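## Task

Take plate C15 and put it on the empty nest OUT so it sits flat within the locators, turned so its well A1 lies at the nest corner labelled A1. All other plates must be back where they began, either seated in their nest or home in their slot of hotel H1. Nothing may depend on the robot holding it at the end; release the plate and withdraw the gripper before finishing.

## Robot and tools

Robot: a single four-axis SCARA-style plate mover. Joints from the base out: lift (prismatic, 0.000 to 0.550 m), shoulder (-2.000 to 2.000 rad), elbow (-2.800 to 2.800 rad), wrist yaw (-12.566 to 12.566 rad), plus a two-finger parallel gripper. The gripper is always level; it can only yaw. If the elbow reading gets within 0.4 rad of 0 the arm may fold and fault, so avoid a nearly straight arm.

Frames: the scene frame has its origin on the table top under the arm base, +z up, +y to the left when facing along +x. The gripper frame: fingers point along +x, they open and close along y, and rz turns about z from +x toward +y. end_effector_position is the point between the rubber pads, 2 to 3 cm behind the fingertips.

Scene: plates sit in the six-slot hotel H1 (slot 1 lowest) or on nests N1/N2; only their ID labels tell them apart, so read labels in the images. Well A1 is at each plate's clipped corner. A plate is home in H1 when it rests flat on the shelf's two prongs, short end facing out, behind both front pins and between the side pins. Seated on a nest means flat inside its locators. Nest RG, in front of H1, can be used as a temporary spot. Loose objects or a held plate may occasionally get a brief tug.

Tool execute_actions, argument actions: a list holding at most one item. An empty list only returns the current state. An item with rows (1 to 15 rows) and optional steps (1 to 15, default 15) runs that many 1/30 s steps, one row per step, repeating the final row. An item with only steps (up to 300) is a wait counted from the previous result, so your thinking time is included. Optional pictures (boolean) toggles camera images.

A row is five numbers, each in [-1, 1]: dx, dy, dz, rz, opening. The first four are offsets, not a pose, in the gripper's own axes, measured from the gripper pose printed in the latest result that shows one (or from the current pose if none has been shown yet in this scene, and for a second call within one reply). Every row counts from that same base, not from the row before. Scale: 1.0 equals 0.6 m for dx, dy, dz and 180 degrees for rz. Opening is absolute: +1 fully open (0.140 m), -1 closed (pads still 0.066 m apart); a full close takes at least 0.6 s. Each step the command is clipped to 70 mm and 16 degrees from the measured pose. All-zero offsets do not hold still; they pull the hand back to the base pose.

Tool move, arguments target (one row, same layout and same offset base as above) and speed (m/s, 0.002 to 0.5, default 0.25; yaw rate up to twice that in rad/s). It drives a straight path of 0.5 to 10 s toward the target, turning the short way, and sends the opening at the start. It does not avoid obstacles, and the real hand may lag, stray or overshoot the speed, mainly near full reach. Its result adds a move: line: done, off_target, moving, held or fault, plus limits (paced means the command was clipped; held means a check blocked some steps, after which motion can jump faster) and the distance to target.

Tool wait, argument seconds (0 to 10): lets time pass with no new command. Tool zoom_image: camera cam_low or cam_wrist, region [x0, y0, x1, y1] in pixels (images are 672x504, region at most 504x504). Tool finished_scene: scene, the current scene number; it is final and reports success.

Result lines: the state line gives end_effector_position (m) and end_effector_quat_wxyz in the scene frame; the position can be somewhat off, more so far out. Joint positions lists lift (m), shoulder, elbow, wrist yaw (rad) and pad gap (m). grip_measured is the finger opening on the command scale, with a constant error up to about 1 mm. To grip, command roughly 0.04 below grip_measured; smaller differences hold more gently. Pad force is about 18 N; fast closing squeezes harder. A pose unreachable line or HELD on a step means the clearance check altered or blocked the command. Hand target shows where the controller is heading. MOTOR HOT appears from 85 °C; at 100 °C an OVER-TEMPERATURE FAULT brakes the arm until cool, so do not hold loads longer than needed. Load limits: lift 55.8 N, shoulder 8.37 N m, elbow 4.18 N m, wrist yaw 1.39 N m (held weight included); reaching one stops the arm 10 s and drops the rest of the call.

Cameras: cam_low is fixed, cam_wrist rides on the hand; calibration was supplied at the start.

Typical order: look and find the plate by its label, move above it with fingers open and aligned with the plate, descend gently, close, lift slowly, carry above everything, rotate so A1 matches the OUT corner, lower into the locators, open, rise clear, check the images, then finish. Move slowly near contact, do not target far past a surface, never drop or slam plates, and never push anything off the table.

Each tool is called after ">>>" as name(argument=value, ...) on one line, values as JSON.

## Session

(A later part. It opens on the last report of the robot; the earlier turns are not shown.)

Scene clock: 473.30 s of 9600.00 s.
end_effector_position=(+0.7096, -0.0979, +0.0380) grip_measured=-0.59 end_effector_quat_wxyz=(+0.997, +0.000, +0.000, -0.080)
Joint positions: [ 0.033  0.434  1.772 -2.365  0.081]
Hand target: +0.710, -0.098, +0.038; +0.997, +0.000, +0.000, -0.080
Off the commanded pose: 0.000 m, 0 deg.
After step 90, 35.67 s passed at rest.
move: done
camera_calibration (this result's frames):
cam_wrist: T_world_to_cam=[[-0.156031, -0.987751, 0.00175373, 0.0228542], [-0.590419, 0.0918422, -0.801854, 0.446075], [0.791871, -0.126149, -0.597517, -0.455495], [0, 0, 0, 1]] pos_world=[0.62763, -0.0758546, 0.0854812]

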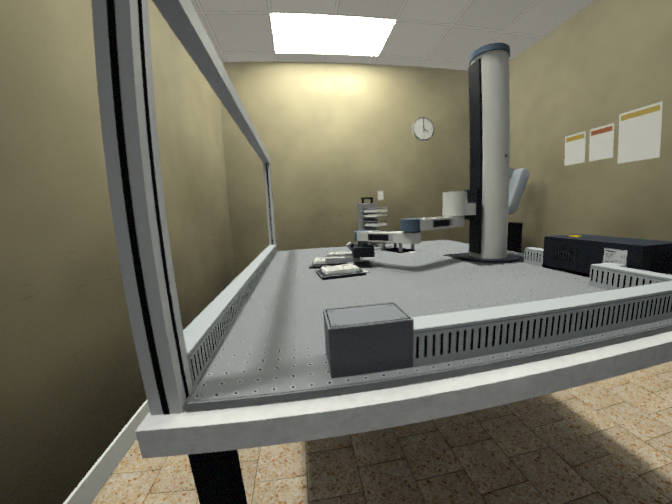

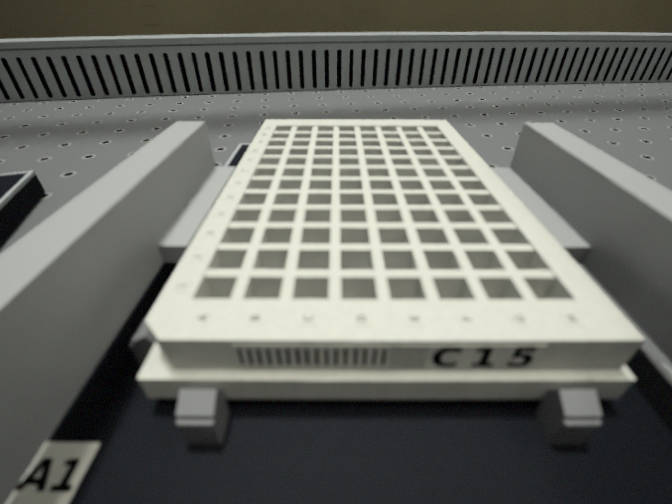

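>>> move(target=[0, 0, -0.0049, 0, -0.635], speed=0.008)

>>> zoom_image(camera="cam_wrist", region=[110, 310, 250, 450])

>>> zoom_image(camera="cam_wrist", region=[530, 310, 670, 450])

>>> zoom_image(camera="cam_wrist", region=[220, 100, 320, 180])

>>> zoom_image(camera="cam_wrist", region=[400, 100, 500, 180])

Scene clock: 506.40 s of 9600.00 s.
end_effector_position=(+0.7095, -0.0979, +0.0350) grip_measured=-0.59 end_effector_quat_wxyz=(+0.997, +0.000, +0.000, -0.080)
Joint positions: [ 0.03   0.434  1.771 -2.365  0.081]
Hand target: +0.710, -0.098, +0.035; +0.997, +0.000, +0.000, -0.080
Off the commanded pose: 0.000 m, 0 deg.
After step 90, 29.40 s passed at rest.
move: done
camera_calibration (this result's frames):
cam_wrist: T_world_to_cam=[[-0.155888, -0.987773, 0.00175373, 0.0227486], [-0.590432, 0.0917572, -0.801854, 0.443708], [0.791889, -0.126035, -0.597517, -0.457226], [0, 0, 0, 1]] pos_world=[0.627598, -0.0758695, 0.0825489]

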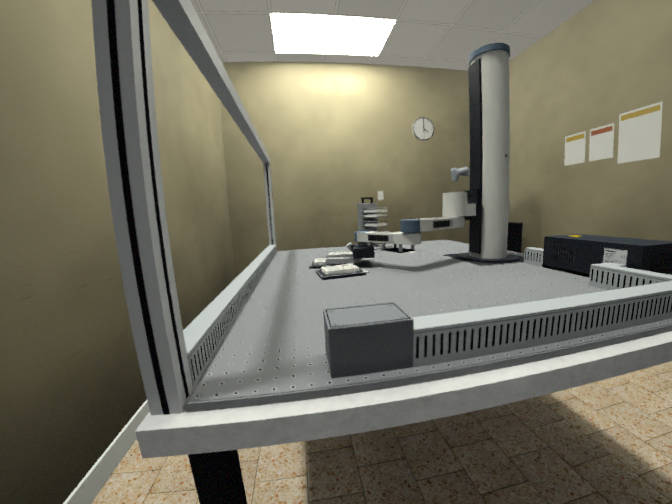

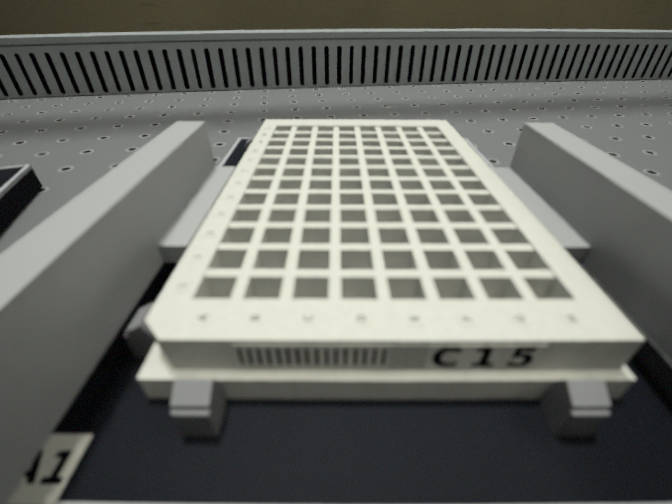

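Region (110, 310, 250, 450) of cam_wrist's 672x504 image, scaled by 3.600, with more detail than that image has.

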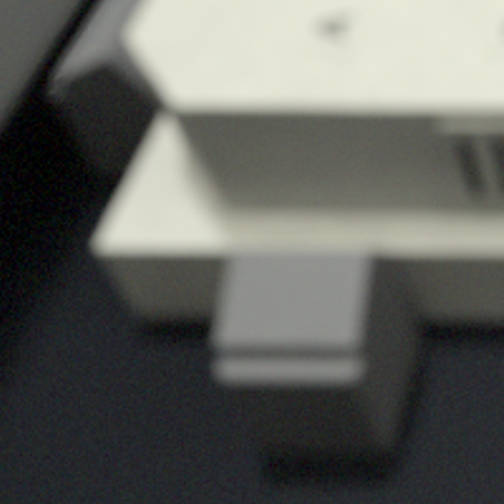

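Region (530, 310, 670, 450) of cam_wrist's 672x504 image, scaled by 3.600, with more detail than that image has.

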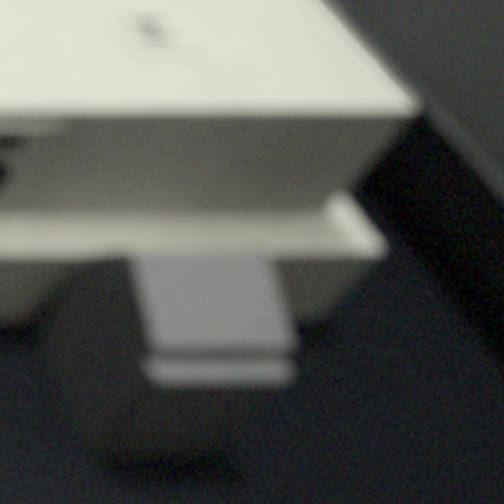

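Region (220, 100, 320, 180) of cam_wrist's 672x504 image, scaled by 5.040, with more detail than that image has; it fills the top 403 rows of this view, and the rest is white.

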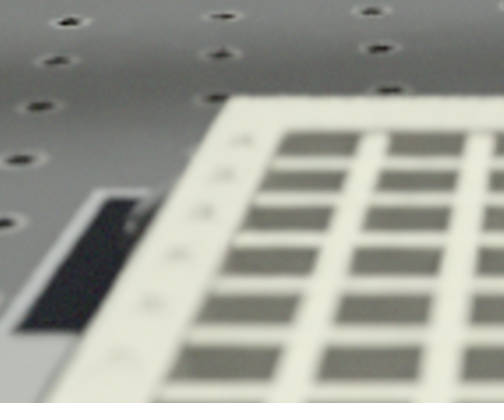

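Region (400, 100, 500, 180) of cam_wrist's 672x504 image, scaled by 5.040, with more detail than that image has; it fills the top 403 rows of this view, and the rest is white.

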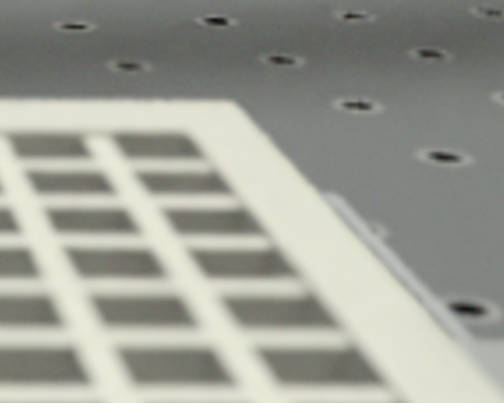

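>>> execute_actions(actions=[{"rows": [[0,0,-0.0002,0,-0.635],[0,0,-0.0003,0,-0.635],[0,0,-0.0004,0,-0.63],[0,0,-0.0005,0,-0.625],[0,0,-0.0005,0,-0.62],[0,0,-0.0005,0,-0.61],[0,0,-0.0005,0,-0.60],[0,0,-0.0005,0,-0.595],[0,0,-0.0005,0,-0.59],[0,0,-0.0005,0,-0.585],[0,0,-0.0005,0,-0.575],[0,0,-0.0005,0,-0.56],[0,0,-0.0005,0,-0.52],[0,0,-0.0005,0,-0.42],[0,0,-0.0005,0,-0.3]], "steps": 15}])

>>> move(target=[-0.13, 0, 0.24, 0, -0.15], speed=0.25)

Scene clock: 528.17 s of 9600.00 s.
end_effector_position=(+0.7095, -0.0979, +0.0348) grip_measured=-0.39 end_effector_quat_wxyz=(+0.997, +0.000, +0.000, -0.080)
Joint positions: [ 0.03   0.434  1.771 -2.365  0.089]
Hand target: +0.710, -0.098, +0.035; +0.997, +0.000, +0.000, -0.080
Off the commanded pose: 0.000 m, 0 deg.
Steps of this call (steps 1 to 90: nothing new was sent; then 18.27 s passed at rest; steps 91 to 105: all 15 steps of this action). Readings (end_effector_position):
91: (+0.7095, -0.0979, +0.0350)
92: (+0.7095, -0.0979, +0.0349)
94: (+0.7095, -0.0979, +0.0349)
98: (+0.7095, -0.0979, +0.0349)
105: the state above
camera_calibration (this result's frames):
cam_wrist: T_world_to_cam=[[-0.155824, -0.987783, 0.00175373, 0.0227006], [-0.590438, 0.0917187, -0.801854, 0.443499], [0.791897, -0.125984, -0.597517, -0.45737], [0, 0, 0, 1]] pos_world=[0.627586, -0.075875, 0.0822957]

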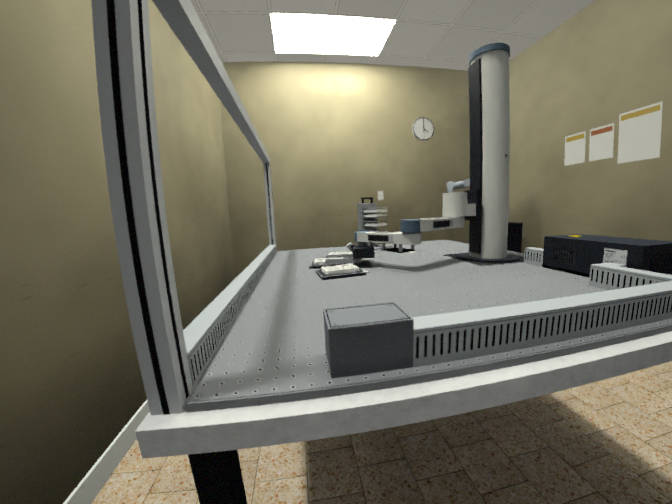

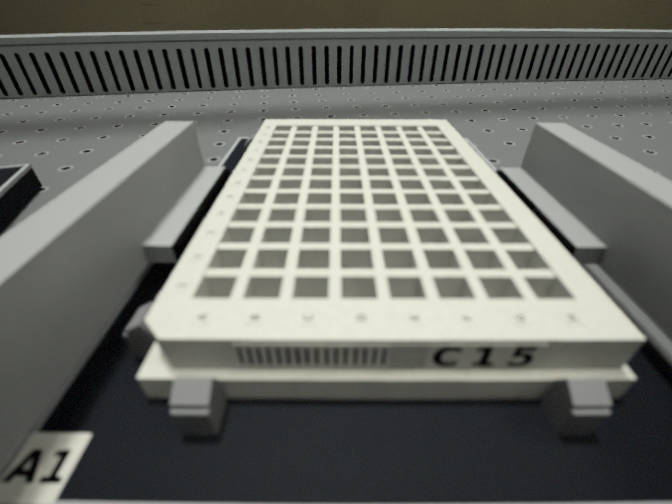

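Scene clock: 529.47 s of 9600.00 s.
end_effector_position=(+0.6325, -0.0856, +0.1788) grip_measured=-0.15 end_effector_quat_wxyz=(+0.997, +0.000, +0.000, -0.080)
Joint positions: [ 0.174  0.606  1.345 -2.112  0.097]
Hand target: +0.633, -0.086, +0.179; +0.997, +0.000, +0.000, -0.080
Off the commanded pose: 0.000 m, 0 deg.
move: done
camera_calibration (this result's frames):
cam_wrist: T_world_to_cam=[[-0.156184, -0.987726, 0.00175373, 0.0228653], [-0.590405, 0.0919339, -0.801854, 0.512368], [0.791851, -0.126272, -0.597517, -0.308715], [0, 0, 0, 1]] pos_world=[0.550532, -0.0635015, 0.226342]

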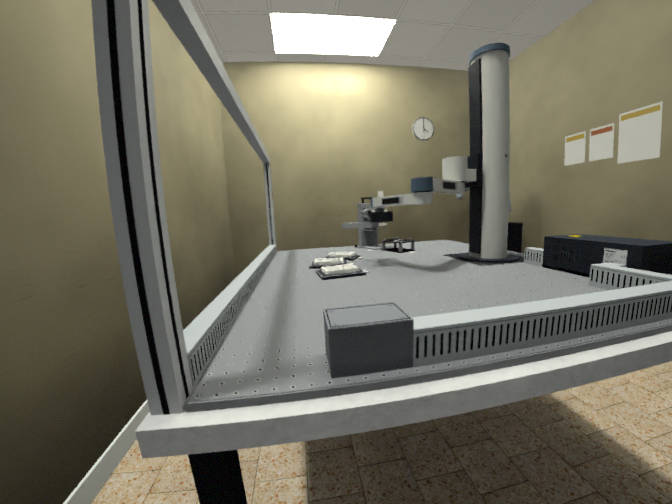

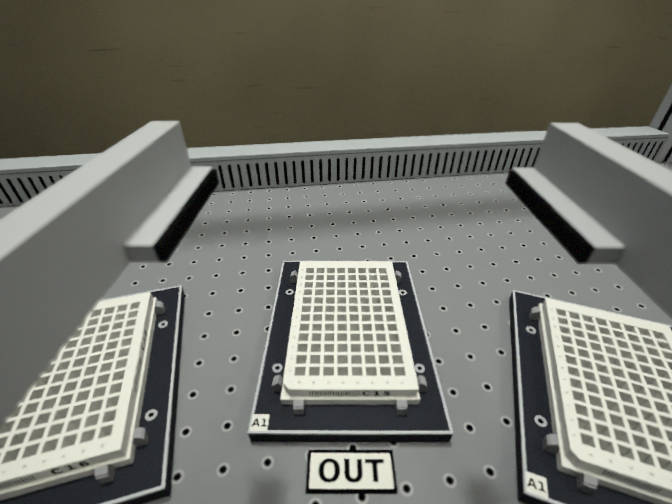

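>>> zoom_image(camera="cam_wrist", region=[240, 245, 460, 450])

>>> zoom_image(camera="cam_low", region=[290, 185, 430, 290])

>>> zoom_image(camera="cam_wrist", region=[0, 270, 230, 504])

>>> zoom_image(camera="cam_wrist", region=[480, 270, 672, 504])

Region (240, 245, 460, 450) of cam_wrist's 672x504 image, scaled by 2.291, with more detail than that image has; it fills the top 470 rows of this view, and the rest is white.

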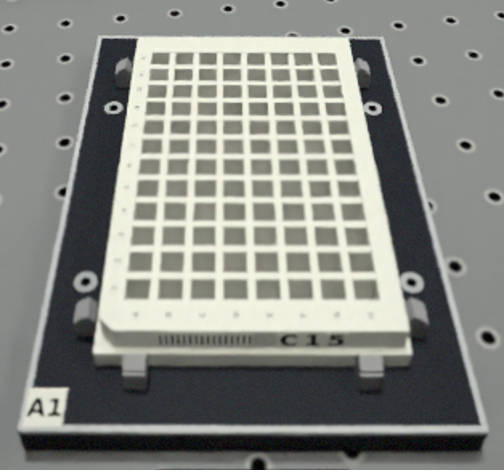

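Region (290, 185, 430, 290) of cam_low's 672x504 image, scaled by 3.600, with more detail than that image has; it fills the top 378 rows of this view, and the rest is white.

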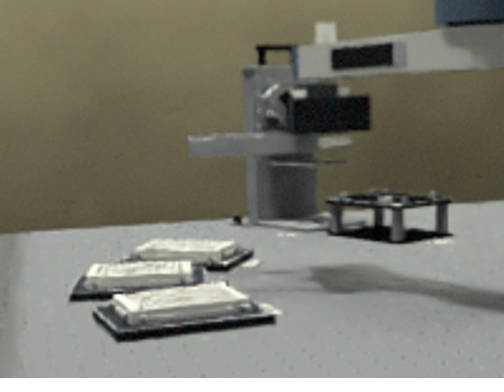

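Region (0, 270, 230, 504) of cam_wrist's 672x504 image, scaled by 2.154, with more detail than that image has; it fills the left 495 columns of this view, and the rest is white.

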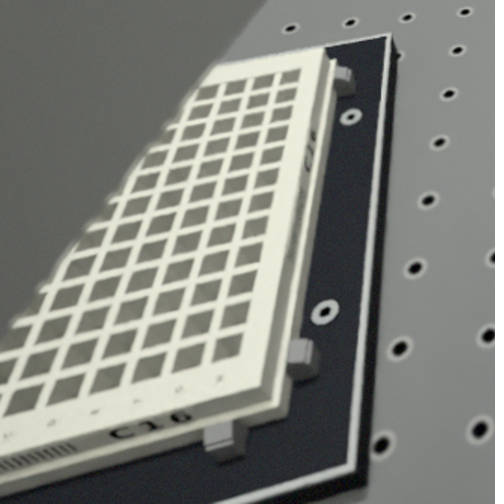

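Region (480, 270, 672, 504) of cam_wrist's 672x504 image, scaled by 2.154, with more detail than that image has; it fills the left 414 columns of this view, and the rest is white.

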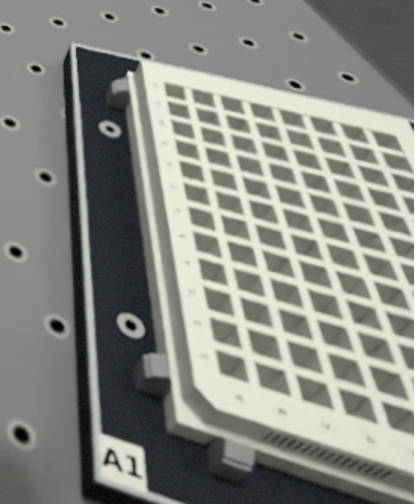

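>>> finished_scene(scene=2)

The scene is finished: the task was done.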